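## Task

Find the box whose top shows the letter A and move only that box into the tote beside the door, lying fully within the tote's rim. The remaining boxes stay on their desks, nothing new ends up on the floor, and the robot must finish upright and level. The result must hold without the robot supporting it.

## Robot and tools

Robot: TidyBot++, a single-arm mobile robot. The base is 0.54 m long, 0.50 m wide and 0.38 m tall and rides on four powered casters. On top sits one seven-joint arm with a two-finger gripper. The shoulder is 0.12 m ahead of the base centre and 0.68 m off the floor. Cameras: base_camera (fixed on the base, looking forward and down) and wrist_camera (on the hand, looking where the hand points). Loose objects may occasionally get nudged by outside forces.

Frames: the base frame has its origin on the floor below the base centre, x forward, y left, z up. hand_pose is reported in this frame and marks the point between the finger pads; its z axis runs out along the fingers and the fingers close along its y axis. The odometry frame is the base frame as it was at scene start. base_odometry comes from wheel counting, so slip looks like travel, and it drifts a few cm and several degrees over many moves. Heading is positive to the left, range -3.142 to 3.142. base_tilt is in degrees, positive when leaning forward or right, with a fixed offset of about 1 degree plus noise.

Tool execute_actions: argument actions is a list holding one action or none (empty just reports state and images). An action may contain base, joints, speeds. base holds exactly one key, each an offset from where the base last reported itself, not a pose: translate_m (metres, forward positive, -2 to 2), strafe_m (metres, left positive, -2 to 2), rotate_rad (radians, counter-clockwise from above positive, -6.3 to 6.3). joints holds absolute targets by name, in radians: joint_1_rad any angle (whole arm about vertical; positive is clockwise from above, opposite to rotate_rad), joint_2_rad -2.249 to 2.249 (shoulder), joint_3_rad any angle (upper-arm roll), joint_4_rad -2.579 to 2.579 (elbow), joint_5_rad any angle (forearm roll), joint_6_rad -2.099 to 2.099 (wrist), joint_7_rad any angle (hand roll; with the hand down, positive is counter-clockwise from above, and 1.57 puts the fingers opening left-right). gripper_pos is absolute, 0 fully open to 1 fully closed; pad gap is roughly 85 x (1 - gripper_pos) mm. Done tolerances: ±0.039 for joints 1-4, ±0.056 for joints 5-7, ±0.03 for the gripper. Unbounded joints go the short way, so turn them in steps under half a revolution. speeds optionally caps top speed for this action: translate_m and strafe_m 0.05 to 0.5 m/s, rotate_rad 0.1 to 1.57 rad/s (the maximum is the default). A base move needing over 8.667 s, or any action over 15 s, is refused; unknown keys or out-of-range values refuse the whole call. Motions start together. A joint or base left out may keep pushing toward an earlier target. cameras: a list of base_camera, wrist_camera or all; omitted/null/all gives every camera, [] gives none.

Arm geometry: with joint_1_rad = 0, joint_3_rad = 3.14, joint_5_rad = 0 (near the start), the arm moves in the base's x-z plane. Segment tilts from vertical (forward positive): upper arm (0.42 m) = joint_2_rad; forearm (0.31 m) = joint_2_rad - joint_4_rad; hand (0.31 m to the hand point) = that minus joint_6_rad. Forward reach from the shoulder is the sum of length x sin(tilt); height above it is the sum of length x cos(tilt). The arm starts folded, hand down, reaching up to 0.08 m past the base front, elbow up to 1.15 m high. A downward hand tops out near 0.94 m high, only close to the base. Closed fingertips reach 20 mm beyond the hand point.

Other tools: wait (seconds 0 to 10) sends nothing and returns state and images. zoom_image (camera, region [x0, y0, x1, y1] in pixels, top-left origin, at most 504 x 504) enlarges part of that camera's latest full image. finished_scene (scene number) ends the scene irrevocably and reports success; the next scene's task comes in that result. Replying with no tool call ends everything.

Result lines: base_status and joint_status tell how the last accepted action ended. done means reached (for the base: wheels turned the full amount, even with slip or blockage). off_target means it stopped short and may still push. contact_stop/time_out (base only) means the target is dropped and it holds position. joint command not followed with cause: means a self-collision check held back the arm targets; the gripper still moves and held-back targets may be retried later. on_its_own lists uncommanded motion. motor_effort gives percent of maximum with the peak in brackets; readings are biased and noisy. ARM HIT means the arm struck the base or itself. MOTOR HOT warns from 60 °C; OVER-TEMPERATURE FAULT at 75 °C makes the arm sag and marks keys limit_stop_at_motor_heat, so resend them. A torque fault (joints 1-4 limit 104.5 N m, 5-7 limit 51.3 N m) freezes the arm and gripper for 10 s. If a result reports a stop, later calls in that reply are skipped. Gripper at 1: done means empty; off_target means something is held.

Practical notes: friction leaves joints slightly off; correct by sending last command + (wanted - read), but never command a joint to its read angle while holding a load, or it sinks. Loads make the arm sag. hand_pose may be 1-2 cm wrong; trust images. Nothing checks the arm against the base. Avoid catching the raised arm on things while driving (tip risk above about 0.8 m), avoid driving the arm into objects, avoid dropping, slamming or hard pushing. Fewer and faster robot motions are better; the robot holds its last command while you think, so a held load heats the motors.

Each tool is called after "Request:" as a command line: name --argument value for each argument, lists and objects as JSON in quotes; but a table of rows of numbers goes row by row, as --pt "numbers of a row", without its own name.

## Session

Request:
execute_actions --actions '[]'

Scene clock: 0.00 s.
base_odometry: x=+0.000 y=+0.000 heading=+0.000 (m, m, rad; odometry frame)
base_tilt: forward=+0.4 right=-0.2 (deg)
base_status: not commanded
joint_positions: joint_1_rad=-0.005 joint_2_rad=-0.409 joint_3_rad=+3.092 joint_4_rad=-2.531 joint_5_rad=+0.005 joint_6_rad=-0.821 joint_7_rad=+1.556 gripper_pos=+0.000
joint_status: not commanded
motor_effort: joint_1_rad=+2 joint_2_rad=+1 joint_3_rad=+0 joint_4_rad=+14 joint_5_rad=+0 joint_6_rad=-1 joint_7_rad=+1 (%)
hand_pose: x=+0.2801 y=+0.0069 z=+0.5977 quat_wxyz=(+0.009, +0.995, +0.021, +0.099) (m; base frame)
pictures: base_camera, wrist_camera
Images, in order (width x height): base_camera 644x364, wrist_camera 644x476.

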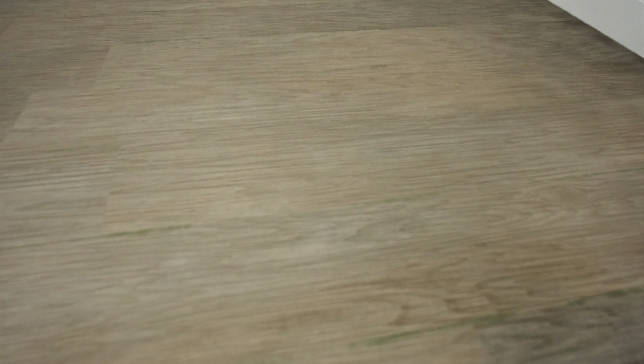

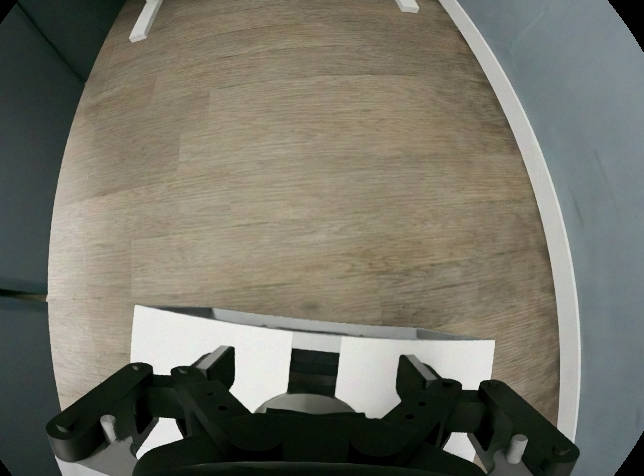

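Request:
execute_actions --actions '[{"joints":{"joint_6_rad":0.35}}]' --cameras '["wrist_camera"]'

Scene clock: 7.50 s.
base_odometry: x=+0.000 y=+0.000 heading=+0.000 (m, m, rad; odometry frame)
base_tilt: forward=+0.4 right=-0.2 (deg)
base_status: not commanded
joint_positions: joint_1_rad=-0.005 joint_2_rad=-0.409 joint_3_rad=+3.092 joint_4_rad=-2.530 joint_5_rad=+0.005 joint_6_rad=+0.327 joint_7_rad=+1.556 gripper_pos=+0.000
joint_status: all done
motor_effort: joint_1_rad=+2(1) joint_2_rad=-4(4) joint_3_rad=+1(0) joint_4_rad=+23(23) joint_5_rad=+0(0) joint_6_rad=+8(8) joint_7_rad=+1(1) (%)
hand_pose: x=+0.5220 y=+0.0256 z=+0.8342 quat_wxyz=(-0.012, +0.781, +0.023, +0.624) (m; base frame)
pictures: wrist_camera
camera_calibration (this result's frames):
wrist_camera: T_world_to_cam=[[0.0918104, -0.994413, 0.0520969, -0.0595573], [-0.194544, -0.069222, -0.978448, 0.979887], [0.976588, 0.0796966, -0.199812, -0.214246], [0, 0, 0, 1]] pos_world=[0.405329, 0.0256799, 0.919062]
Images, in order (width x height): wrist_camera 644x476.

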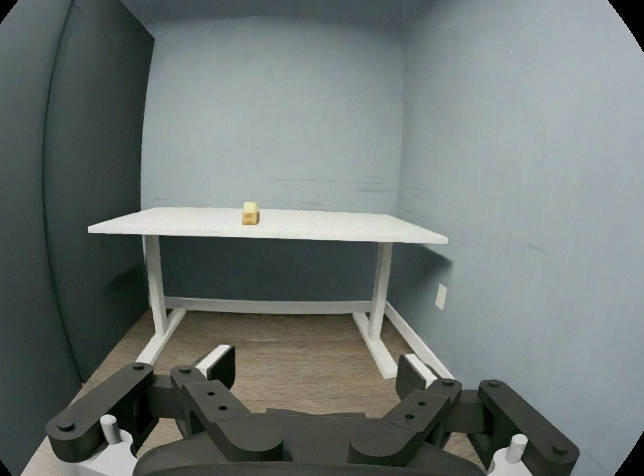

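Request:
zoom_image --camera "wrist_camera" --region '[200, 170, 310, 250]'

Request:
execute_actions --actions '[{"base":{"translate_m":0.4},"joints":{"joint_2_rad":0.0,"joint_4_rad":-1.0,"joint_6_rad":-1.1}}]' --cameras '["wrist_camera"]'

Region (200, 170, 310, 250) of wrist_camera's 644x476 image, scaled by 4.582; it fills the top 367 rows of this view, and the rest is white.

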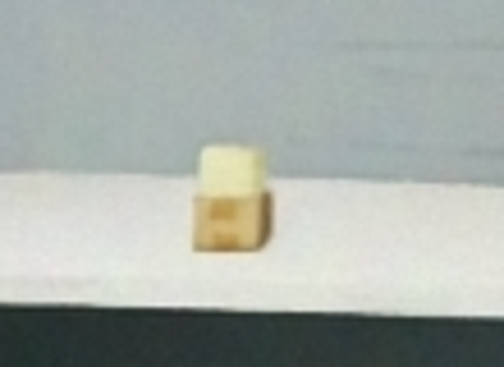

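Scene clock: 17.47 s.
base_odometry: x=+0.400 y=+0.000 heading=-0.001 (m, m, rad; odometry frame)
base_tilt: forward=+0.4 right=-0.2 (deg)
base_status: done
joint_positions: joint_1_rad=-0.005 joint_2_rad=-0.017 joint_3_rad=+3.092 joint_4_rad=-1.009 joint_5_rad=+0.005 joint_6_rad=-1.052 joint_7_rad=+1.556 gripper_pos=+0.000
joint_status: all done
motor_effort: joint_1_rad=+2(2) joint_2_rad=-17(19) joint_3_rad=+0(1) joint_4_rad=+23(26) joint_5_rad=+0(0) joint_6_rad=+7(9) joint_7_rad=+1(1) (%)
hand_pose: x=+0.6507 y=+0.0299 z=+1.1322 quat_wxyz=(-0.015, +0.853, +0.018, +0.521) (m; base frame)
pictures: wrist_camera
camera_calibration (this result's frames):
wrist_camera: T_world_to_cam=[[0.0967052, -0.995054, 0.0227029, -0.0524167], [-0.431722, -0.0624878, -0.89984, 1.36194], [0.896808, 0.0772178, -0.43563, 0.0382623], [0, 0, 0, 1]] pos_world=[0.558733, 0.0299924, 1.24338]
Images, in order (width x height): wrist_camera 644x476.

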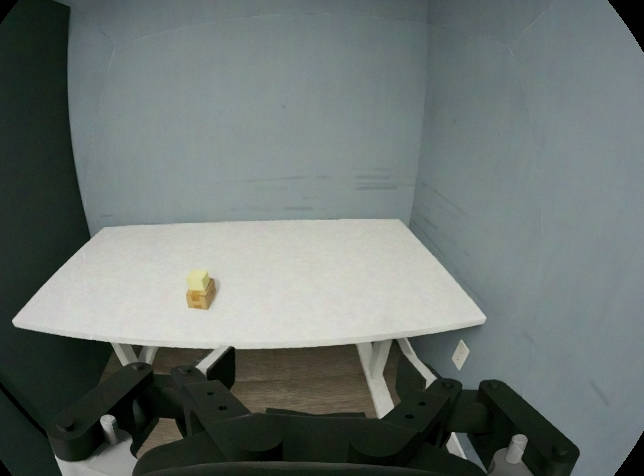

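Request:
execute_actions --actions '[{"base":{"strafe_m":0.34},"joints":{"joint_2_rad":0.0,"joint_3_rad":3.14,"joint_4_rad":-1.9,"joint_6_rad":-0.1}}]' --cameras '[]'

Request:
execute_actions --actions '[{"base":{"translate_m":0.3}}]'

Scene clock: 47.73 s.
base_odometry: x=+0.401 y=+0.340 heading=-0.001 (m, m, rad; odometry frame)
base_tilt: forward=+0.4 right=-0.2 (deg)
base_status: done
joint_positions: joint_1_rad=-0.007 joint_2_rad=-0.008 joint_3_rad=+3.128 joint_4_rad=-1.891 joint_5_rad=+0.005 joint_6_rad=-0.148 joint_7_rad=+1.556 gripper_pos=+0.000
joint_status: all done
motor_effort: joint_1_rad=+2(1) joint_2_rad=-19(20) joint_3_rad=+0(2) joint_4_rad=+25(27) joint_5_rad=+0(1) joint_6_rad=+7(7) joint_7_rad=+1(1) (%)
hand_pose: x=+0.6935 y=+0.0127 z=+0.8675 quat_wxyz=(-0.008, +0.850, +0.004, +0.527) (m; base frame)
pictures: none
No camera images: the call's "cameras" was empty. Leave "cameras" out to get every camera's image.

Scene clock: 49.67 s.
base_odometry: x=+0.701 y=+0.340 heading=-0.001 (m, m, rad; odometry frame)
base_tilt: forward=+0.4 right=-0.2 (deg)
base_status: done
joint_positions: joint_1_rad=-0.007 joint_2_rad=+0.000 joint_3_rad=+3.129 joint_4_rad=-1.892 joint_5_rad=+0.005 joint_6_rad=-0.145 joint_7_rad=+1.556 gripper_pos=+0.000
joint_status: not commanded
motor_effort: joint_1_rad=+2(1) joint_2_rad=-19(22) joint_3_rad=+0(0) joint_4_rad=+24(26) joint_5_rad=+0(0) joint_6_rad=+7(8) joint_7_rad=+1(1) (%)
hand_pose: x=+0.6950 y=+0.0125 z=+0.8630 quat_wxyz=(-0.007, +0.852, +0.004, +0.524) (m; base frame)
pictures: base_camera, wrist_camera
camera_calibration (this result's frames):
wrist_camera: T_world_to_cam=[[0.0651167, -0.99762, 0.0226907, -0.045947], [-0.427194, -0.0484193, -0.902862, 1.13698], [0.901812, 0.0490981, -0.42933, -0.12599], [0, 0, 0, 1]] pos_world=[0.602325, 0.0154002, 0.973492]
Images, in order (width x height): base_camera 644x364, wrist_camera 644x476.

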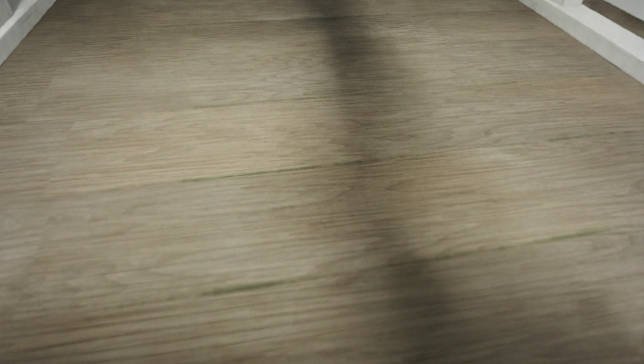

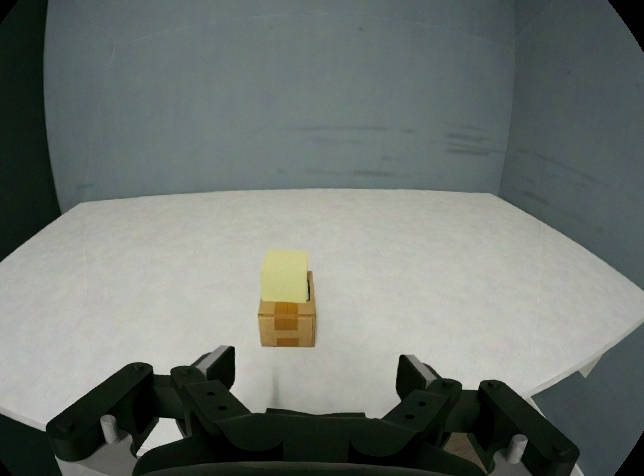

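Request:
execute_actions --actions '[{"base":{"strafe_m":0.04},"joints":{"joint_4_rad":-1.97}}]' --cameras '[]'

Request:
execute_actions --actions '[{"base":{"translate_m":0.11}}]' --cameras '["wrist_camera"]'

Scene clock: 68.07 s.
base_odometry: x=+0.701 y=+0.380 heading=-0.001 (m, m, rad; odometry frame)
base_tilt: forward=+0.4 right=-0.2 (deg)
base_status: done
joint_positions: joint_1_rad=-0.008 joint_2_rad=+0.000 joint_3_rad=+3.134 joint_4_rad=-1.966 joint_5_rad=+0.005 joint_6_rad=-0.145 joint_7_rad=+1.556 gripper_pos=+0.000
joint_status: all done
motor_effort: joint_1_rad=+2(1) joint_2_rad=-19(20) joint_3_rad=+0(2) joint_4_rad=+23(25) joint_5_rad=+0(0) joint_6_rad=+7(8) joint_7_rad=+0(1) (%)
hand_pose: x=+0.6760 y=+0.0097 z=+0.8213 quat_wxyz=(-0.006, +0.870, +0.002, +0.493) (m; base frame)
pictures: none
No camera images: the call's "cameras" was empty. Leave "cameras" out to get every camera's image.

Scene clock: 69.37 s.
base_odometry: x=+0.811 y=+0.380 heading=-0.001 (m, m, rad; odometry frame)
base_tilt: forward=+0.4 right=-0.2 (deg)
base_status: done
joint_positions: joint_1_rad=-0.008 joint_2_rad=+0.003 joint_3_rad=+3.134 joint_4_rad=-1.966 joint_5_rad=+0.005 joint_6_rad=-0.144 joint_7_rad=+1.556 gripper_pos=+0.000
joint_status: not commanded
motor_effort: joint_1_rad=+2(1) joint_2_rad=-19(22) joint_3_rad=+0(0) joint_4_rad=+24(25) joint_5_rad=+0(0) joint_6_rad=+7(8) joint_7_rad=+1(1) (%)
hand_pose: x=+0.6764 y=+0.0098 z=+0.8196 quat_wxyz=(-0.006, +0.871, +0.002, +0.492) (m; base frame)
pictures: wrist_camera
camera_calibration (this result's frames):
wrist_camera: T_world_to_cam=[[0.0624466, -0.997864, 0.0191628, -0.0417977], [-0.494557, -0.0476153, -0.86784, 1.10665], [0.866899, 0.0447165, -0.496475, -0.0489881], [0, 0, 0, 1]] pos_world=[0.592378, 0.0131755, 0.936872]
Images, in order (width x height): wrist_camera 644x476.

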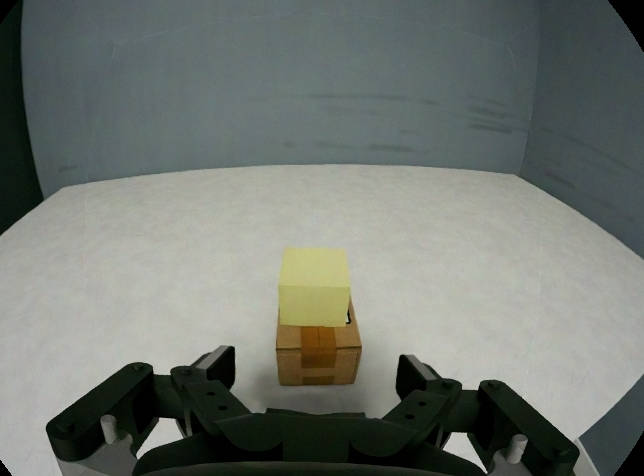

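Request:
execute_actions --actions '[{"base":{"translate_m":0.075}}]' --cameras '["wrist_camera"]'

Request:
execute_actions --actions '[{"joints":{"gripper_pos":1.0}}]' --cameras '["wrist_camera"]'

Scene clock: 87.87 s.
base_odometry: x=+0.886 y=+0.380 heading=-0.001 (m, m, rad; odometry frame)
base_tilt: forward=+0.4 right=-0.2 (deg)
base_status: done
joint_positions: joint_1_rad=-0.008 joint_2_rad=+0.005 joint_3_rad=+3.134 joint_4_rad=-1.966 joint_5_rad=+0.005 joint_6_rad=-0.144 joint_7_rad=+1.556 gripper_pos=+0.000
joint_status: not commanded
motor_effort: joint_1_rad=+2(3) joint_2_rad=-19(22) joint_3_rad=+0(2) joint_4_rad=+24(24) joint_5_rad=+0(0) joint_6_rad=+6(8) joint_7_rad=+1(1) (%)
hand_pose: x=+0.6766 y=+0.0098 z=+0.8190 quat_wxyz=(-0.006, +0.871, +0.002, +0.491) (m; base frame)
pictures: wrist_camera
camera_calibration (this result's frames):
wrist_camera: T_world_to_cam=[[0.0624683, -0.997864, 0.019102, -0.0417597], [-0.495509, -0.0476224, -0.867297, 1.10636], [0.866354, 0.0447134, -0.497425, -0.0483294], [0, 0, 0, 1]] pos_world=[0.592692, 0.0131782, 0.936303]
Images, in order (width x height): wrist_camera 644x476.

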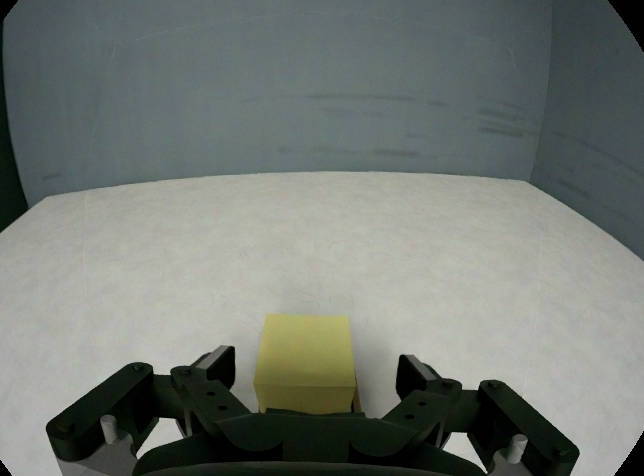

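Scene clock: 88.97 s.
base_odometry: x=+0.886 y=+0.380 heading=-0.001 (m, m, rad; odometry frame)
base_tilt: forward=+0.4 right=-0.2 (deg)
base_status: not commanded
joint_positions: joint_1_rad=-0.008 joint_2_rad=+0.004 joint_3_rad=+3.134 joint_4_rad=-1.966 joint_5_rad=+0.005 joint_6_rad=-0.143 joint_7_rad=+1.556 gripper_pos=+0.504
joint_status: gripper_pos off_target (ended at +0.504, target +1.000)
motor_effort: joint_1_rad=+2(2) joint_2_rad=-19(19) joint_3_rad=+0(1) joint_4_rad=+24(24) joint_5_rad=+0(0) joint_6_rad=+7(7) joint_7_rad=+1(1) (%)
hand_pose: x=+0.6768 y=+0.0098 z=+0.8194 quat_wxyz=(-0.006, +0.871, +0.002, +0.492) (m; base frame)
pictures: wrist_camera
camera_calibration (this result's frames):
wrist_camera: T_world_to_cam=[[0.0624479, -0.997864, 0.0191625, -0.0418098], [-0.494381, -0.0476067, -0.867941, 1.10658], [0.866999, 0.0447275, -0.496298, -0.049627], [0, 0, 0, 1]] pos_world=[0.592709, 0.0131797, 0.936616]
Images, in order (width x height): wrist_camera 644x476.

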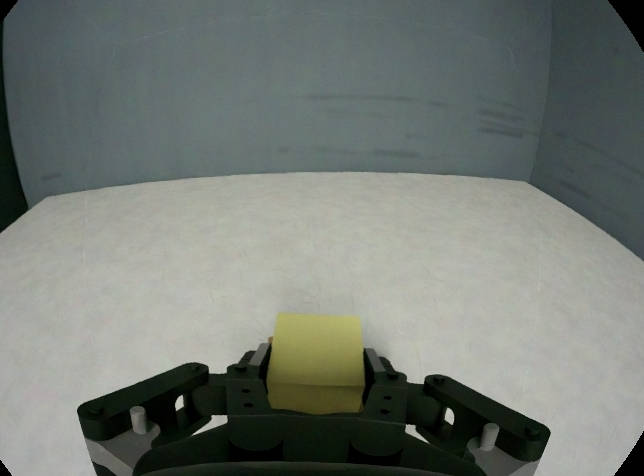

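Got the cube (45 mm). Lift a bit, then move right.

Request:
execute_actions --actions '[{"joints":{"joint_4_rad":-1.90}}]' --cameras '[]'

Request:
execute_actions --actions '[{"base":{"strafe_m":-0.15}}]' --cameras '["wrist_camera"]'

Scene clock: 96.13 s.
base_odometry: x=+0.886 y=+0.380 heading=-0.001 (m, m, rad; odometry frame)
base_tilt: forward=+0.4 right=-0.2 (deg)
base_status: not commanded
joint_positions: joint_1_rad=-0.008 joint_2_rad=+0.004 joint_3_rad=+3.134 joint_4_rad=-1.908 joint_5_rad=+0.005 joint_6_rad=-0.143 joint_7_rad=+1.556 gripper_pos=+0.504
joint_status: all done
motor_effort: joint_1_rad=+1(2) joint_2_rad=-20(20) joint_3_rad=+0(0) joint_4_rad=+25(25) joint_5_rad=+0(0) joint_6_rad=+8(8) joint_7_rad=+1(1) (%)
hand_pose: x=+0.6925 y=+0.0100 z=+0.8526 quat_wxyz=(-0.006, +0.856, +0.002, +0.517) (m; base frame)
pictures: none
No camera images: the call's "cameras" was empty. Leave "cameras" out to get every camera's image.

Scene clock: 97.60 s.
base_odometry: x=+0.887 y=+0.230 heading=+0.000 (m, m, rad; odometry frame)
base_tilt: forward=+0.4 right=-0.2 (deg)
base_status: done
joint_positions: joint_1_rad=-0.006 joint_2_rad=+0.004 joint_3_rad=+3.140 joint_4_rad=-1.907 joint_5_rad=+0.005 joint_6_rad=-0.143 joint_7_rad=+1.556 gripper_pos=+0.504
joint_status: not commanded
motor_effort: joint_1_rad=+1(4) joint_2_rad=-20(21) joint_3_rad=+0(2) joint_4_rad=+25(26) joint_5_rad=+0(0) joint_6_rad=+7(8) joint_7_rad=+0(1) (%)
hand_pose: x=+0.6926 y=+0.0056 z=+0.8526 quat_wxyz=(-0.004, +0.856, -0.001, +0.517) (m; base frame)
pictures: wrist_camera
camera_calibration (this result's frames):
wrist_camera: T_world_to_cam=[[0.0535838, -0.998323, 0.0219215, -0.0437881], [-0.442752, -0.0434299, -0.895592, 1.13085], [0.895042, 0.0382835, -0.444336, -0.11036], [0, 0, 0, 1]] pos_world=[0.601811, 0.00962315, 0.964706]
Images, in order (width x height): wrist_camera 644x476.

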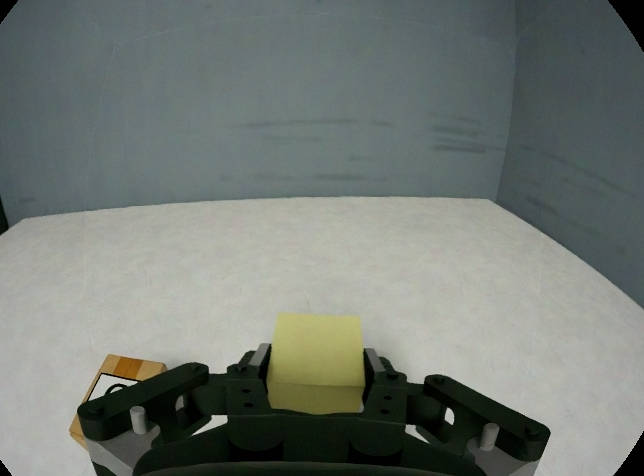

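Request:
execute_actions --actions '[{"joints":{"joint_4_rad":-2.10,"joint_6_rad":0.03}}]' --cameras '["wrist_camera"]'

Scene clock: 106.60 s.
base_odometry: x=+0.887 y=+0.230 heading=+0.000 (m, m, rad; odometry frame)
base_tilt: forward=+0.4 right=-0.2 (deg)
base_status: not commanded
joint_positions: joint_1_rad=-0.006 joint_2_rad=+0.004 joint_3_rad=+3.140 joint_4_rad=-2.099 joint_5_rad=+0.005 joint_6_rad=-0.022 joint_7_rad=+1.556 gripper_pos=+0.504
joint_status: all done
motor_effort: joint_1_rad=+2(1) joint_2_rad=-18(20) joint_3_rad=+0(0) joint_4_rad=+23(25) joint_5_rad=+0(0) joint_6_rad=+7(8) joint_7_rad=+1(1) (%)
hand_pose: x=+0.6563 y=+0.0055 z=+0.7791 quat_wxyz=(-0.004, +0.874, -0.001, +0.487) (m; base frame)
pictures: wrist_camera
camera_calibration (this result's frames):
wrist_camera: T_world_to_cam=[[0.055526, -0.998288, 0.0183702, -0.0388448], [-0.504929, -0.0439478, -0.862041, 1.06362], [0.861373, 0.03859, -0.506505, -0.0399866], [0, 0, 0, 1]] pos_world=[0.573654, 0.00950867, 0.897346]
Images, in order (width x height): wrist_camera 644x476.

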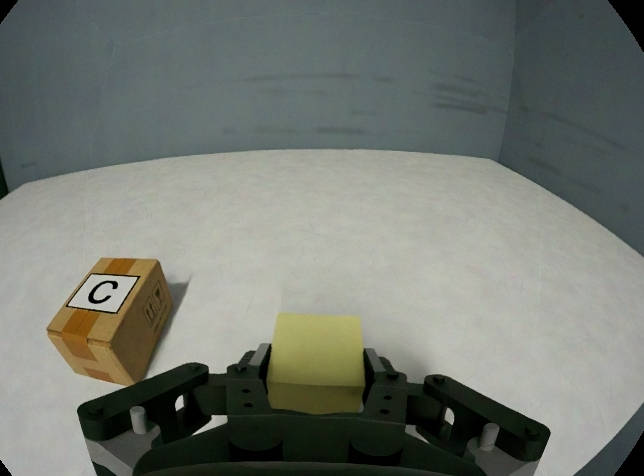

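It's C. Release, back off, and look behind.

Request:
execute_actions --actions '[{"joints":{"gripper_pos":0.0}}]' --cameras '[]'

Request:
execute_actions --actions '[{"base":{"translate_m":-0.5}}]' --cameras '["wrist_camera"]'

Request:
execute_actions --actions '[{"joints":{"joint_2_rad":-0.6,"joint_4_rad":-1.6,"joint_6_rad":-0.8}}]' --cameras '[]'

Request:
execute_actions --actions '[{"base":{"rotate_rad":3.14}}]'

Scene clock: 115.80 s.
base_odometry: x=+0.887 y=+0.230 heading=+0.000 (m, m, rad; odometry frame)
base_tilt: forward=+0.4 right=-0.2 (deg)
base_status: not commanded
joint_positions: joint_1_rad=-0.006 joint_2_rad=+0.004 joint_3_rad=+3.140 joint_4_rad=-2.099 joint_5_rad=+0.005 joint_6_rad=-0.019 joint_7_rad=+1.556 gripper_pos=+0.000
joint_status: all done
motor_effort: joint_1_rad=+2(2) joint_2_rad=-18(18) joint_3_rad=+0(0) joint_4_rad=+23(23) joint_5_rad=+0(0) joint_6_rad=+7(8) joint_7_rad=+0(1) (%)
hand_pose: x=+0.6568 y=+0.0055 z=+0.7800 quat_wxyz=(-0.004, +0.873, -0.001, +0.488) (m; base frame)
pictures: none
No camera images: the call's "cameras" was empty. Leave "cameras" out to get every camera's image.

Scene clock: 118.17 s.
base_odometry: x=+0.387 y=+0.230 heading=+0.000 (m, m, rad; odometry frame)
base_tilt: forward=+0.4 right=-0.2 (deg)
base_status: done
joint_positions: joint_1_rad=-0.006 joint_2_rad=-0.001 joint_3_rad=+3.140 joint_4_rad=-2.099 joint_5_rad=+0.005 joint_6_rad=-0.015 joint_7_rad=+1.556 gripper_pos=+0.000
joint_status: not commanded
motor_effort: joint_1_rad=+1(3) joint_2_rad=-18(21) joint_3_rad=+0(1) joint_4_rad=+22(25) joint_5_rad=+0(0) joint_6_rad=+7(8) joint_7_rad=+1(0) (%)
hand_pose: x=+0.6568 y=+0.0055 z=+0.7836 quat_wxyz=(-0.004, +0.871, -0.001, +0.492) (m; base frame)
pictures: wrist_camera
camera_calibration (this result's frames):
wrist_camera: T_world_to_cam=[[0.0553326, -0.998289, 0.0189292, -0.0392519], [-0.494683, -0.0438771, -0.867965, 1.06568], [0.86731, 0.0386629, -0.496264, -0.050069], [0, 0, 0, 1]] pos_world=[0.572768, 0.00950978, 0.900865]
Images, in order (width x height): wrist_camera 644x476.

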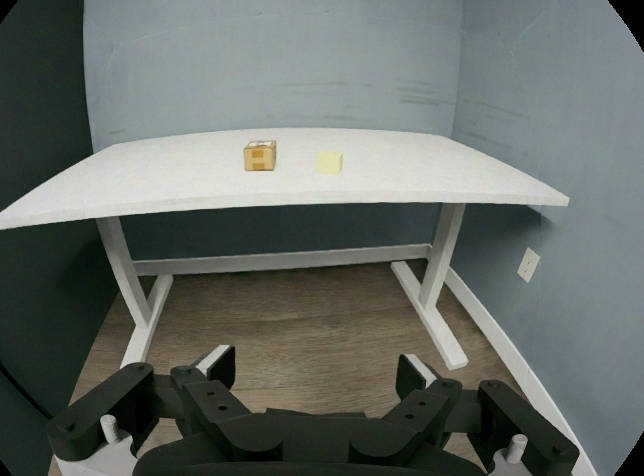

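Scene clock: 120.03 s.
base_odometry: x=+0.387 y=+0.230 heading=+0.000 (m, m, rad; odometry frame)
base_tilt: forward=+0.4 right=-0.2 (deg)
base_status: not commanded
joint_positions: joint_1_rad=-0.006 joint_2_rad=-0.602 joint_3_rad=+3.140 joint_4_rad=-1.606 joint_5_rad=+0.005 joint_6_rad=-0.753 joint_7_rad=+1.556 gripper_pos=+0.000
joint_status: all done
motor_effort: joint_1_rad=+2(2) joint_2_rad=+2(20) joint_3_rad=+1(1) joint_4_rad=+23(26) joint_5_rad=+1(0) joint_6_rad=+8(8) joint_7_rad=+1(0) (%)
hand_pose: x=+0.4519 y=+0.0034 z=+1.1394 quat_wxyz=(-0.004, +0.770, -0.002, +0.638) (m; base frame)
pictures: none
No camera images: the call's "cameras" was empty. Leave "cameras" out to get every camera's image.

Scene clock: 123.33 s.
base_odometry: x=+0.387 y=+0.230 heading=+3.140 (m, m, rad; odometry frame)
base_tilt: forward=+0.4 right=-0.2 (deg)
base_status: done
joint_positions: joint_1_rad=-0.006 joint_2_rad=-0.602 joint_3_rad=+3.140 joint_4_rad=-1.606 joint_5_rad=+0.005 joint_6_rad=-0.754 joint_7_rad=+1.556 gripper_pos=+0.000
joint_status: not commanded
motor_effort: joint_1_rad=+2(1) joint_2_rad=+2(2) joint_3_rad=+1(2) joint_4_rad=+23(24) joint_5_rad=+1(1) joint_6_rad=+7(8) joint_7_rad=+1(1) (%)
hand_pose: x=+0.4519 y=+0.0032 z=+1.1393 quat_wxyz=(-0.004, +0.770, -0.002, +0.638) (m; base frame)
pictures: base_camera, wrist_camera
camera_calibration (this result's frames):
wrist_camera: T_world_to_cam=[[0.0418622, -0.998523, 0.0346413, -0.0487567], [-0.162103, -0.0410001, -0.985922, 1.25696], [0.985885, 0.0356574, -0.16358, -0.128315], [0, 0, 0, 1]] pos_world=[0.332302, 0.00742618, 1.21996]
Images, in order (width x height): base_camera 644x364, wrist_camera 644x476.

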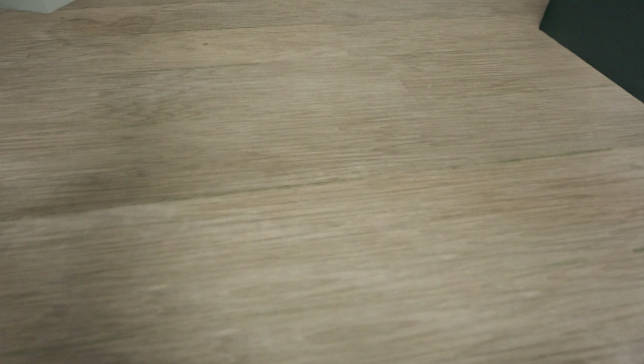

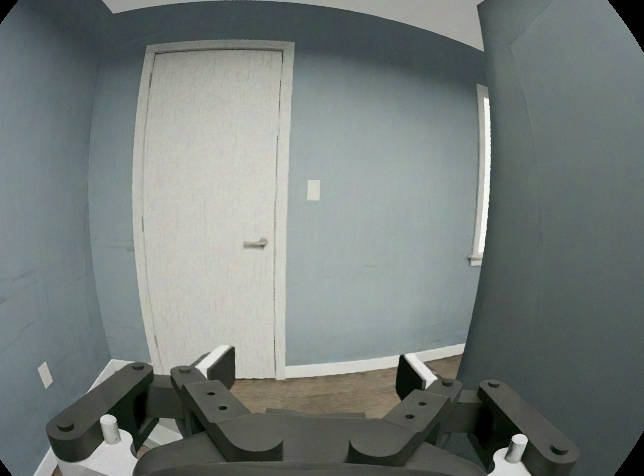

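Request:
execute_actions --actions '[{"base":{"translate_m":0.6},"joints":{"joint_6_rad":-1.2,"joint_1_rad":-0.4}}]'

Request:
execute_actions --actions '[{"base":{"translate_m":0.95},"joints":{"joint_6_rad":-0.95,"joint_1_rad":1.9}}]'

Scene clock: 133.70 s.
base_odometry: x=-0.214 y=+0.230 heading=+3.140 (m, m, rad; odometry frame)
base_tilt: forward=+0.4 right=-0.2 (deg)
base_status: done
joint_positions: joint_1_rad=-0.387 joint_2_rad=-0.602 joint_3_rad=+3.140 joint_4_rad=-1.606 joint_5_rad=+0.005 joint_6_rad=-1.154 joint_7_rad=+1.556 gripper_pos=+0.000
joint_status: all done
motor_effort: joint_1_rad=+2(2) joint_2_rad=+2(6) joint_3_rad=+0(1) joint_4_rad=+22(24) joint_5_rad=+0(1) joint_6_rad=+7(8) joint_7_rad=+0(1) (%)
hand_pose: x=+0.3836 y=+0.1088 z=+1.0251 quat_wxyz=(-0.092, +0.866, +0.164, +0.463) (m; base frame)
pictures: base_camera, wrist_camera
camera_calibration (this result's frames):
wrist_camera: T_world_to_cam=[[0.418747, -0.907928, 0.0178416, -0.0737214], [-0.478851, -0.23746, -0.845171, 1.13625], [0.771591, 0.345369, -0.534198, 0.344965], [0, 0, 0, 1]] pos_world=[0.308793, 0.0837398, 1.14592]
Images, in order (width x height): base_camera 644x364, wrist_camera 644x476.

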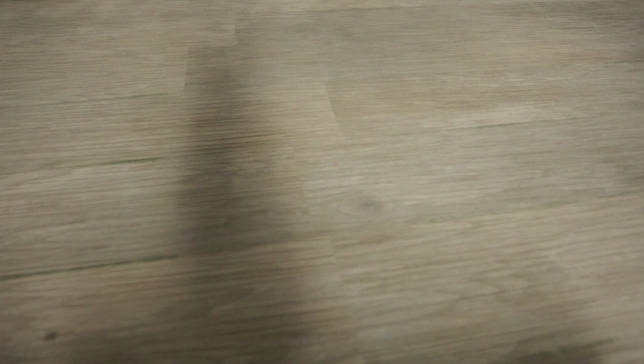

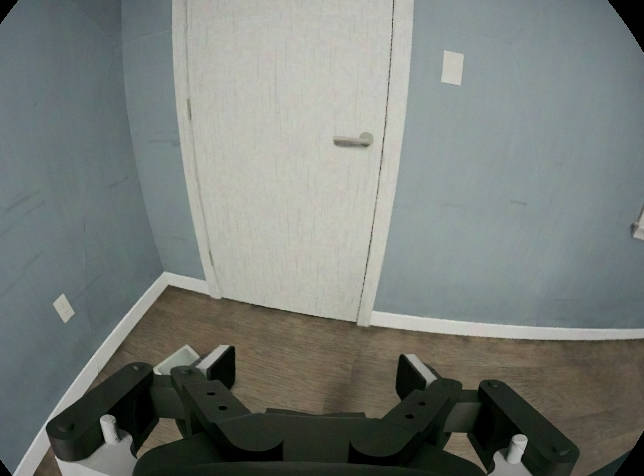

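Scene clock: 137.03 s.
base_odometry: x=-1.164 y=+0.229 heading=-3.141 (m, m, rad; odometry frame)
base_tilt: forward=+0.4 right=-0.2 (deg)
base_status: done
joint_positions: joint_1_rad=+1.887 joint_2_rad=-0.603 joint_3_rad=+3.140 joint_4_rad=-1.605 joint_5_rad=+0.005 joint_6_rad=-0.999 joint_7_rad=+1.556 gripper_pos=+0.000
joint_status: all done
motor_effort: joint_1_rad=+2(1) joint_2_rad=+2(5) joint_3_rad=+1(2) joint_4_rad=+23(23) joint_5_rad=+0(1) joint_6_rad=+7(7) joint_7_rad=+1(1) (%)
hand_pose: x=+0.0238 y=-0.2941 z=+1.0677 quat_wxyz=(+0.436, +0.490, -0.685, +0.318) (m; base frame)
pictures: base_camera, wrist_camera
camera_calibration (this result's frames):
wrist_camera: T_world_to_cam=[[-0.962373, 0.270587, 0.0248984, 0.0823194], [0.0852447, 0.38764, -0.917861, 1.15228], [-0.258013, -0.881202, -0.396121, 0.300818], [0, 0, 0, 1]] pos_world=[0.0586114, -0.203862, 1.17474]
Images, in order (width x height): base_camera 644x364, wrist_camera 644x476.

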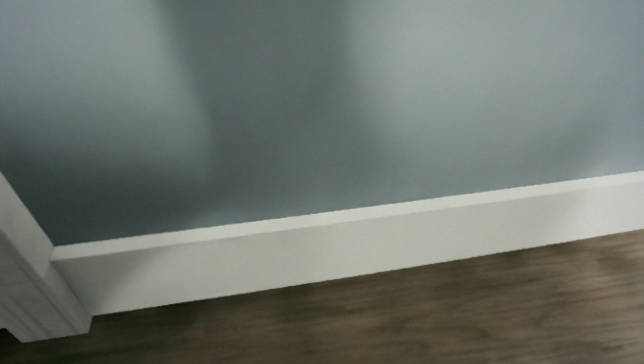

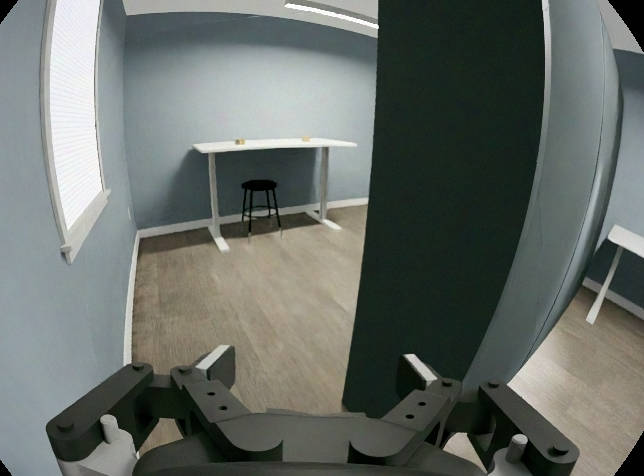

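Request:
execute_actions --actions '[{"base":{"rotate_rad":-1.5},"joints":{"joint_1_rad":0.0}}]'

Scene clock: 150.40 s.
base_odometry: x=-1.164 y=+0.229 heading=+1.643 (m, m, rad; odometry frame)
base_tilt: forward=+0.4 right=-0.2 (deg)
base_status: done
joint_positions: joint_1_rad=+0.013 joint_2_rad=-0.603 joint_3_rad=+3.140 joint_4_rad=-1.605 joint_5_rad=+0.005 joint_6_rad=-0.998 joint_7_rad=+1.556 gripper_pos=+0.000
joint_status: all done
motor_effort: joint_1_rad=+2(3) joint_2_rad=+2(4) joint_3_rad=+1(1) joint_4_rad=+23(23) joint_5_rad=+0(1) joint_6_rad=+7(7) joint_7_rad=+0(1) (%)
hand_pose: x=+0.4283 y=-0.0029 z=+1.0678 quat_wxyz=(+0.002, +0.842, -0.010, +0.540) (m; base frame)
pictures: base_camera, wrist_camera
camera_calibration (this result's frames):
wrist_camera: T_world_to_cam=[[0.0294446, -0.999256, 0.0249273, -0.035744], [-0.394786, -0.0345363, -0.918124, 1.20972], [0.918301, 0.0171929, -0.395509, 0.160031], [0, 0, 0, 1]] pos_world=[0.331677, 0.00331062, 1.17486]
Images, in order (width x height): base_camera 644x364, wrist_camera 644x476.

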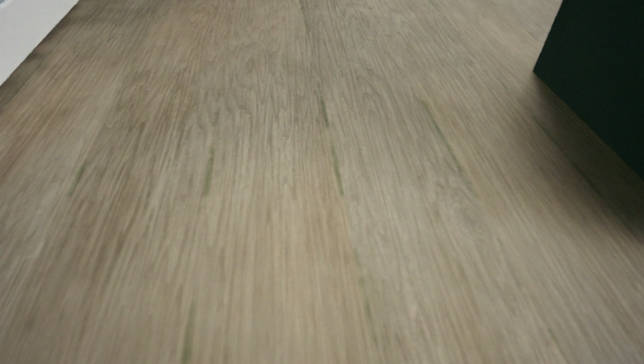

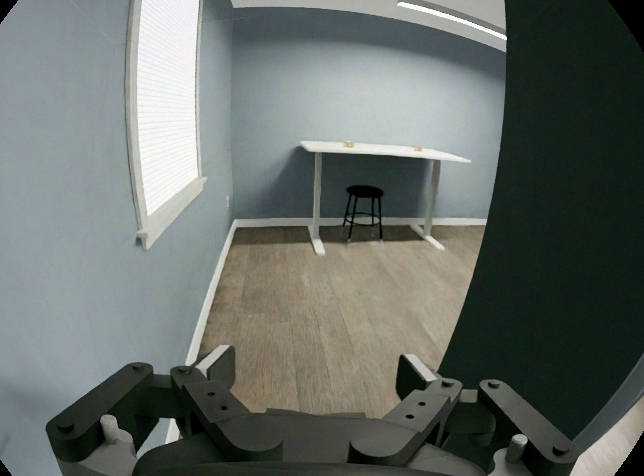

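Request:
execute_actions --actions '[{"base":{"translate_m":1.9},"joints":{"joint_1_rad":0.4,"joint_2_rad":-0.1,"joint_4_rad":-0.5,"joint_6_rad":-1.7}}]'

Scene clock: 159.53 s.
base_odometry: x=-1.297 y=+2.124 heading=+1.642 (m, m, rad; odometry frame)
base_tilt: forward=+0.4 right=-0.2 (deg)
base_status: done
joint_positions: joint_1_rad=+0.385 joint_2_rad=-0.099 joint_3_rad=+3.140 joint_4_rad=-0.511 joint_5_rad=+0.005 joint_6_rad=-1.652 joint_7_rad=+1.556 gripper_pos=+0.000
joint_status: all done
motor_effort: joint_1_rad=+2(2) joint_2_rad=-8(10) joint_3_rad=+0(1) joint_4_rad=+15(24) joint_5_rad=+0(1) joint_6_rad=+7(8) joint_7_rad=+1(1) (%)
hand_pose: x=+0.4513 y=-0.1338 z=+1.2414 quat_wxyz=(+0.096, +0.841, -0.171, +0.504) (m; base frame)
pictures: base_camera, wrist_camera
camera_calibration (this result's frames):
wrist_camera: T_world_to_cam=[[-0.336005, -0.941665, 0.0191704, 0.00825027], [-0.431697, 0.135885, -0.891725, 1.38033], [0.837101, -0.3079, -0.452172, 0.27329], [0, 0, 0, 1]] pos_world=[0.369884, -0.0956502, 1.35429]
Images, in order (width x height): base_camera 644x364, wrist_camera 644x476.

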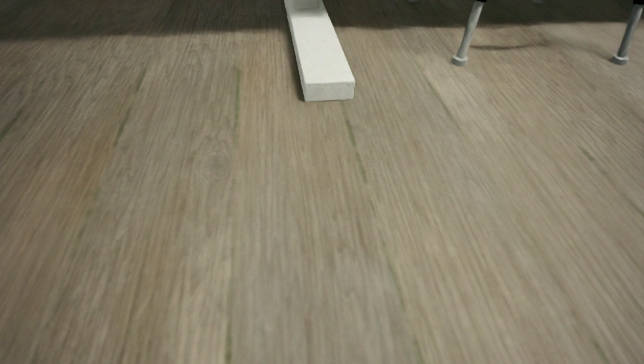

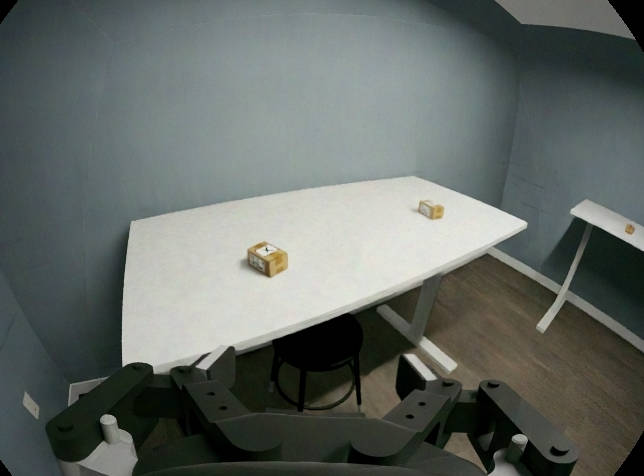

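Request:
zoom_image --camera "wrist_camera" --region '[230, 180, 470, 290]'

Region (230, 180, 470, 290) of wrist_camera's 644x476 image, scaled by 2.100; it fills the top 231 rows of this view, and the rest is white.

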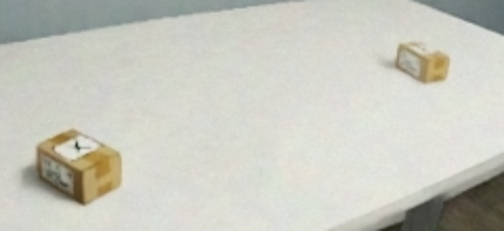

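Request:
execute_actions --actions '[{"base":{"strafe_m":-0.6},"joints":{"joint_1_rad":0.0,"joint_2_rad":0.2,"joint_4_rad":-0.3,"joint_6_rad":-1.8}}]' --cameras '["wrist_camera"]'

Request:
zoom_image --camera "wrist_camera" --region '[100, 150, 600, 350]'

Scene clock: 176.90 s.
base_odometry: x=-0.699 y=+2.167 heading=+1.642 (m, m, rad; odometry frame)
base_tilt: forward=+0.4 right=-0.2 (deg)
base_status: done
joint_positions: joint_1_rad=+0.011 joint_2_rad=+0.206 joint_3_rad=+3.140 joint_4_rad=-0.313 joint_5_rad=+0.005 joint_6_rad=-1.751 joint_7_rad=+1.556 gripper_pos=+0.000
joint_status: all done
motor_effort: joint_1_rad=+2(1) joint_2_rad=-19(23) joint_3_rad=-1(1) joint_4_rad=+16(17) joint_5_rad=+0(1) joint_6_rad=+6(8) joint_7_rad=+1(1) (%)
hand_pose: x=+0.5990 y=-0.0046 z=+1.1665 quat_wxyz=(+0.001, +0.906, -0.012, +0.422) (m; base frame)
pictures: wrist_camera
camera_calibration (this result's frames):
wrist_camera: T_world_to_cam=[[0.0339471, -0.999378, 0.00958013, -0.0296502], [-0.624498, -0.028695, -0.780499, 1.34472], [0.780289, 0.0205129, -0.625083, 0.392792], [0, 0, 0, 1]] pos_world=[0.53429, 0.000897737, 1.29537]
Images, in order (width x height): wrist_camera 644x476.

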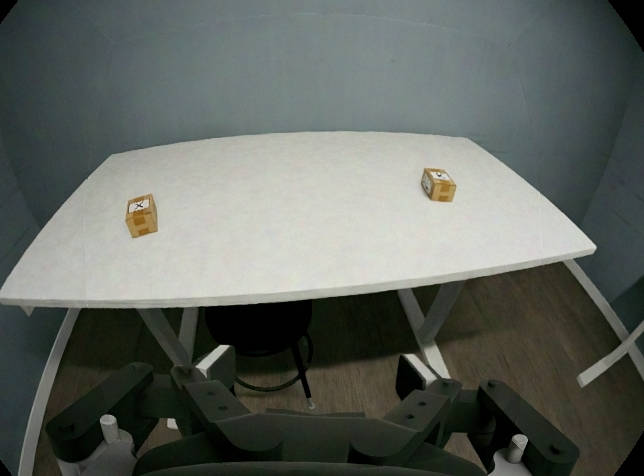

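Region (100, 150, 600, 350) of wrist_camera's 644x476 image, scaled by 1.008; it fills the top 202 rows of this view, and the rest is white.

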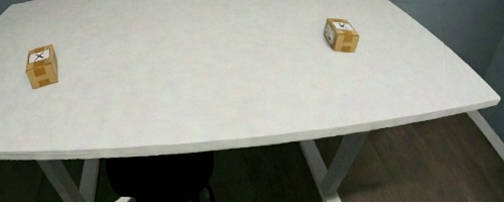

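Request:
zoom_image --camera "wrist_camera" --region '[405, 155, 475, 210]'

Region (405, 155, 475, 210) of wrist_camera's 644x476 image, scaled by 7.200; it fills the top 396 rows of this view, and the rest is white.

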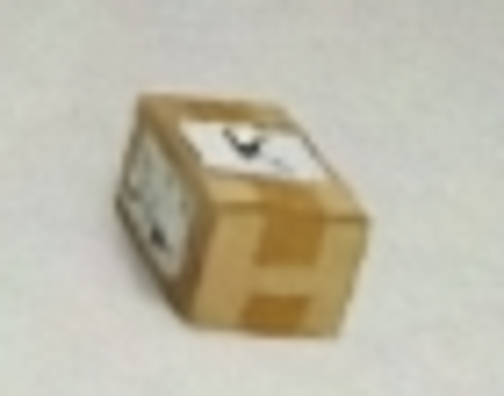

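Y. Turn to the third desk.

Request:
execute_actions --actions '[{"base":{"rotate_rad":-1.5},"joints":{"joint_6_rad":-1.5}}]'

Scene clock: 190.00 s.
base_odometry: x=-0.699 y=+2.167 heading=+0.143 (m, m, rad; odometry frame)
base_tilt: forward=+0.4 right=-0.2 (deg)
base_status: done
joint_positions: joint_1_rad=+0.007 joint_2_rad=+0.207 joint_3_rad=+3.140 joint_4_rad=-0.310 joint_5_rad=+0.005 joint_6_rad=-1.525 joint_7_rad=+1.556 gripper_pos=+0.000
joint_status: all done
motor_effort: joint_1_rad=+2(1) joint_2_rad=-20(24) joint_3_rad=+0(1) joint_4_rad=+17(17) joint_5_rad=+0(1) joint_6_rad=+8(8) joint_7_rad=+1(1) (%)
hand_pose: x=+0.6383 y=-0.0036 z=+1.2255 quat_wxyz=(+0.000, +0.853, -0.010, +0.523) (m; base frame)
pictures: base_camera, wrist_camera
camera_calibration (this result's frames):
wrist_camera: T_world_to_cam=[[0.0335379, -0.999235, 0.0201352, -0.043218], [-0.432129, -0.0326639, -0.90122, 1.44054], [0.901188, 0.021524, -0.432894, 0.0862814], [0, 0, 0, 1]] pos_world=[0.546194, 0.00201168, 1.33647]
Images, in order (width x height): base_camera 644x364, wrist_camera 644x476.

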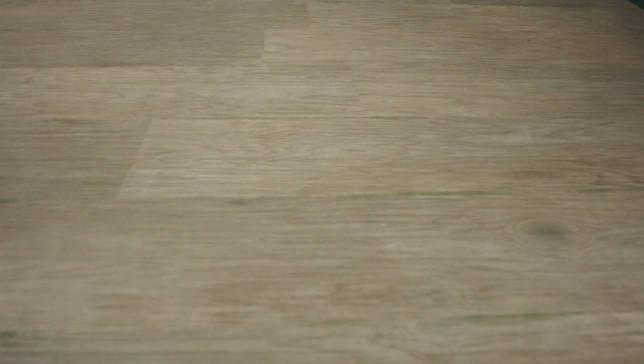

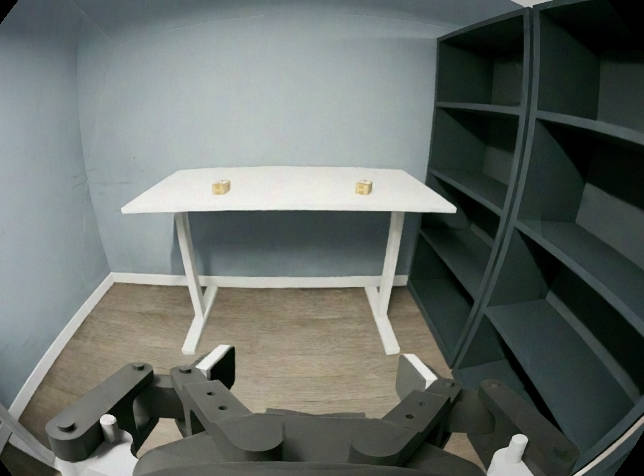

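Request:
execute_actions --actions '[{"base":{"translate_m":1.1},"joints":{"joint_6_rad":-1.8}}]'

Scene clock: 198.47 s.
base_odometry: x=+0.391 y=+2.323 heading=+0.142 (m, m, rad; odometry frame)
base_tilt: forward=+0.4 right=-0.2 (deg)
base_status: done
joint_positions: joint_1_rad=+0.007 joint_2_rad=+0.204 joint_3_rad=+3.140 joint_4_rad=-0.305 joint_5_rad=+0.005 joint_6_rad=-1.779 joint_7_rad=+1.556 gripper_pos=+0.000
joint_status: all done
motor_effort: joint_1_rad=+2(3) joint_2_rad=-18(22) joint_3_rad=+0(1) joint_4_rad=+15(18) joint_5_rad=+0(1) joint_6_rad=+6(8) joint_7_rad=+1(1) (%)
hand_pose: x=+0.5919 y=-0.0032 z=+1.1639 quat_wxyz=(+0.000, +0.910, -0.011, +0.414) (m; base frame)
pictures: base_camera, wrist_camera
camera_calibration (this result's frames):
wrist_camera: T_world_to_cam=[[0.0365849, -0.999291, 0.00886242, -0.0287596], [-0.638353, -0.030192, -0.769152, 1.33329], [0.768874, 0.022482, -0.639005, 0.419676], [0, 0, 0, 1]] pos_world=[0.529483, 0.00208028, 1.29393]
Images, in order (width x height): base_camera 644x364, wrist_camera 644x476.

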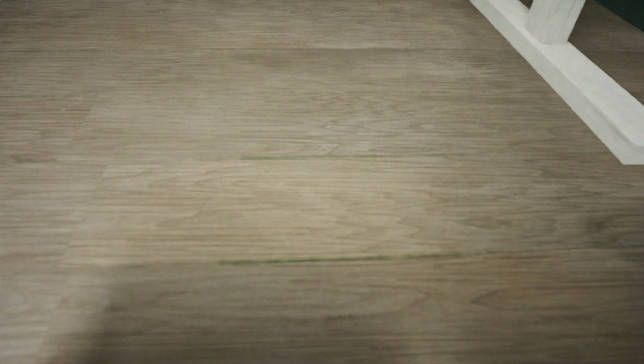

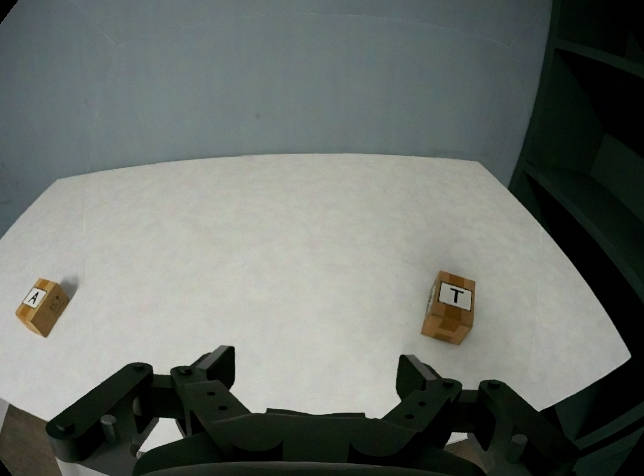

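Request:
execute_actions --actions '[{"base":{"translate_m":-0.25},"joints":{"joint_2_rad":0.0,"joint_4_rad":-1.5,"joint_6_rad":-0.45}}]' --cameras '[]'

Request:
execute_actions --actions '[{"base":{"strafe_m":0.44}}]'

Scene clock: 214.63 s.
base_odometry: x=+0.143 y=+2.287 heading=+0.141 (m, m, rad; odometry frame)
base_tilt: forward=+0.4 right=-0.2 (deg)
base_status: done
joint_positions: joint_1_rad=+0.007 joint_2_rad=+0.016 joint_3_rad=+3.140 joint_4_rad=-1.491 joint_5_rad=+0.005 joint_6_rad=-0.497 joint_7_rad=+1.556 gripper_pos=+0.000
joint_status: all done
motor_effort: joint_1_rad=+2(4) joint_2_rad=-21(23) joint_3_rad=+0(1) joint_4_rad=+26(26) joint_5_rad=+0(1) joint_6_rad=+8(8) joint_7_rad=+1(1) (%)
hand_pose: x=+0.7218 y=-0.0029 z=+0.9923 quat_wxyz=(+0.000, +0.842, -0.007, +0.539) (m; base frame)
pictures: none
No camera images: the call's "cameras" was empty. Leave "cameras" out to get every camera's image.

Scene clock: 216.90 s.
base_odometry: x=+0.081 y=+2.723 heading=+0.142 (m, m, rad; odometry frame)
base_tilt: forward=+0.4 right=-0.2 (deg)
base_status: done
joint_positions: joint_1_rad=+0.001 joint_2_rad=+0.015 joint_3_rad=+3.138 joint_4_rad=-1.491 joint_5_rad=+0.005 joint_6_rad=-0.496 joint_7_rad=+1.556 gripper_pos=+0.000
joint_status: not commanded
motor_effort: joint_1_rad=+2(2) joint_2_rad=-21(22) joint_3_rad=+0(3) joint_4_rad=+25(26) joint_5_rad=+0(0) joint_6_rad=+8(7) joint_7_rad=+1(1) (%)
hand_pose: x=+0.7217 y=+0.0020 z=+0.9928 quat_wxyz=(-0.002, +0.842, -0.004, +0.539) (m; base frame)
pictures: base_camera, wrist_camera
camera_calibration (this result's frames):
wrist_camera: T_world_to_cam=[[0.0451524, -0.998681, 0.0244328, -0.0484604], [-0.395581, -0.0403328, -0.917545, 1.25682], [0.917321, 0.0317642, -0.39688, -0.137138], [0, 0, 0, 1]] pos_world=[0.625162, 0.0066507, 1.09995]
Images, in order (width x height): base_camera 644x364, wrist_camera 644x476.

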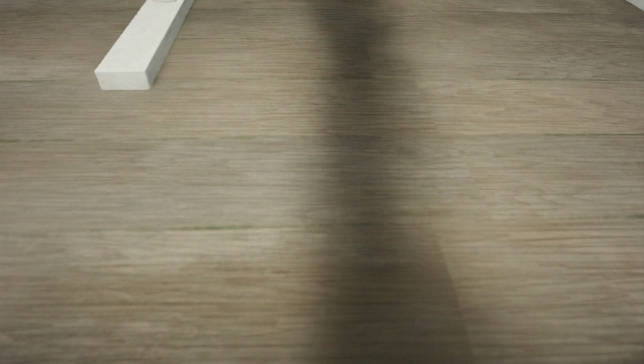

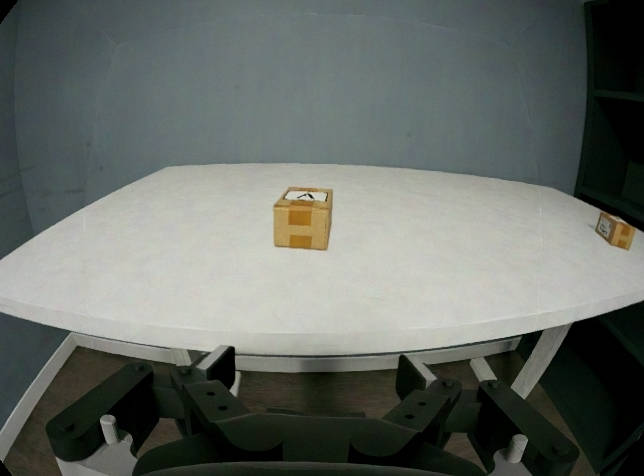

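Request:
execute_actions --actions '[{"base":{"strafe_m":0.02},"joints":{"joint_6_rad":-0.39}}]' --cameras '[]'

Request:
execute_actions --actions '[{"base":{"translate_m":0.13}}]' --cameras '["wrist_camera"]'

Scene clock: 232.47 s.
base_odometry: x=+0.078 y=+2.743 heading=+0.142 (m, m, rad; odometry frame)
base_tilt: forward=+0.4 right=-0.2 (deg)
base_status: done
joint_positions: joint_1_rad=-0.003 joint_2_rad=+0.013 joint_3_rad=+3.136 joint_4_rad=-1.492 joint_5_rad=+0.005 joint_6_rad=-0.431 joint_7_rad=+1.556 gripper_pos=+0.000
joint_status: all done
motor_effort: joint_1_rad=+2(5) joint_2_rad=-21(23) joint_3_rad=+0(2) joint_4_rad=+26(27) joint_5_rad=+0(1) joint_6_rad=+8(8) joint_7_rad=+1(1) (%)
hand_pose: x=+0.7290 y=+0.0057 z=+1.0117 quat_wxyz=(-0.004, +0.824, -0.001, +0.567) (m; base frame)
pictures: none
No camera images: the call's "cameras" was empty. Leave "cameras" out to get every camera's image.

Scene clock: 233.87 s.
base_odometry: x=+0.207 y=+2.761 heading=+0.142 (m, m, rad; odometry frame)
base_tilt: forward=+0.4 right=-0.2 (deg)
base_status: done
joint_positions: joint_1_rad=-0.003 joint_2_rad=+0.009 joint_3_rad=+3.136 joint_4_rad=-1.493 joint_5_rad=+0.005 joint_6_rad=-0.431 joint_7_rad=+1.556 gripper_pos=+0.000
joint_status: not commanded
motor_effort: joint_1_rad=+2(1) joint_2_rad=-21(24) joint_3_rad=+0(0) joint_4_rad=+26(26) joint_5_rad=+0(1) joint_6_rad=+8(8) joint_7_rad=+0(1) (%)
hand_pose: x=+0.7273 y=+0.0057 z=+1.0142 quat_wxyz=(-0.004, +0.823, -0.001, +0.568) (m; base frame)
pictures: wrist_camera
camera_calibration (this result's frames):
wrist_camera: T_world_to_cam=[[0.0495651, -0.998395, 0.0274016, -0.0517598], [-0.330411, -0.0422814, -0.94289, 1.25715], [0.942535, 0.0376807, -0.331977, -0.218074], [0, 0, 0, 1]] pos_world=[0.623486, 0.00969474, 1.11438]
Images, in order (width x height): wrist_camera 644x476.

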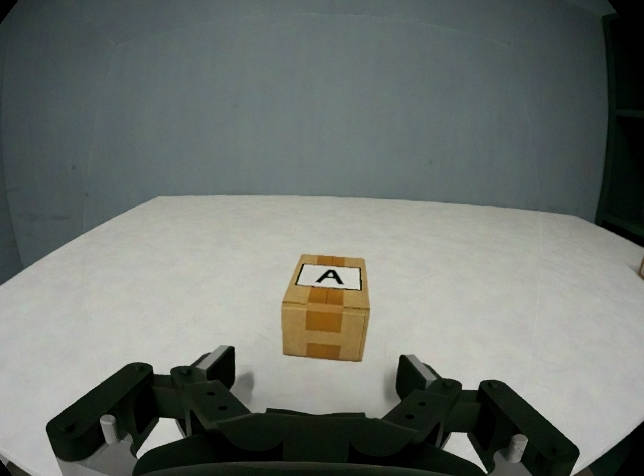

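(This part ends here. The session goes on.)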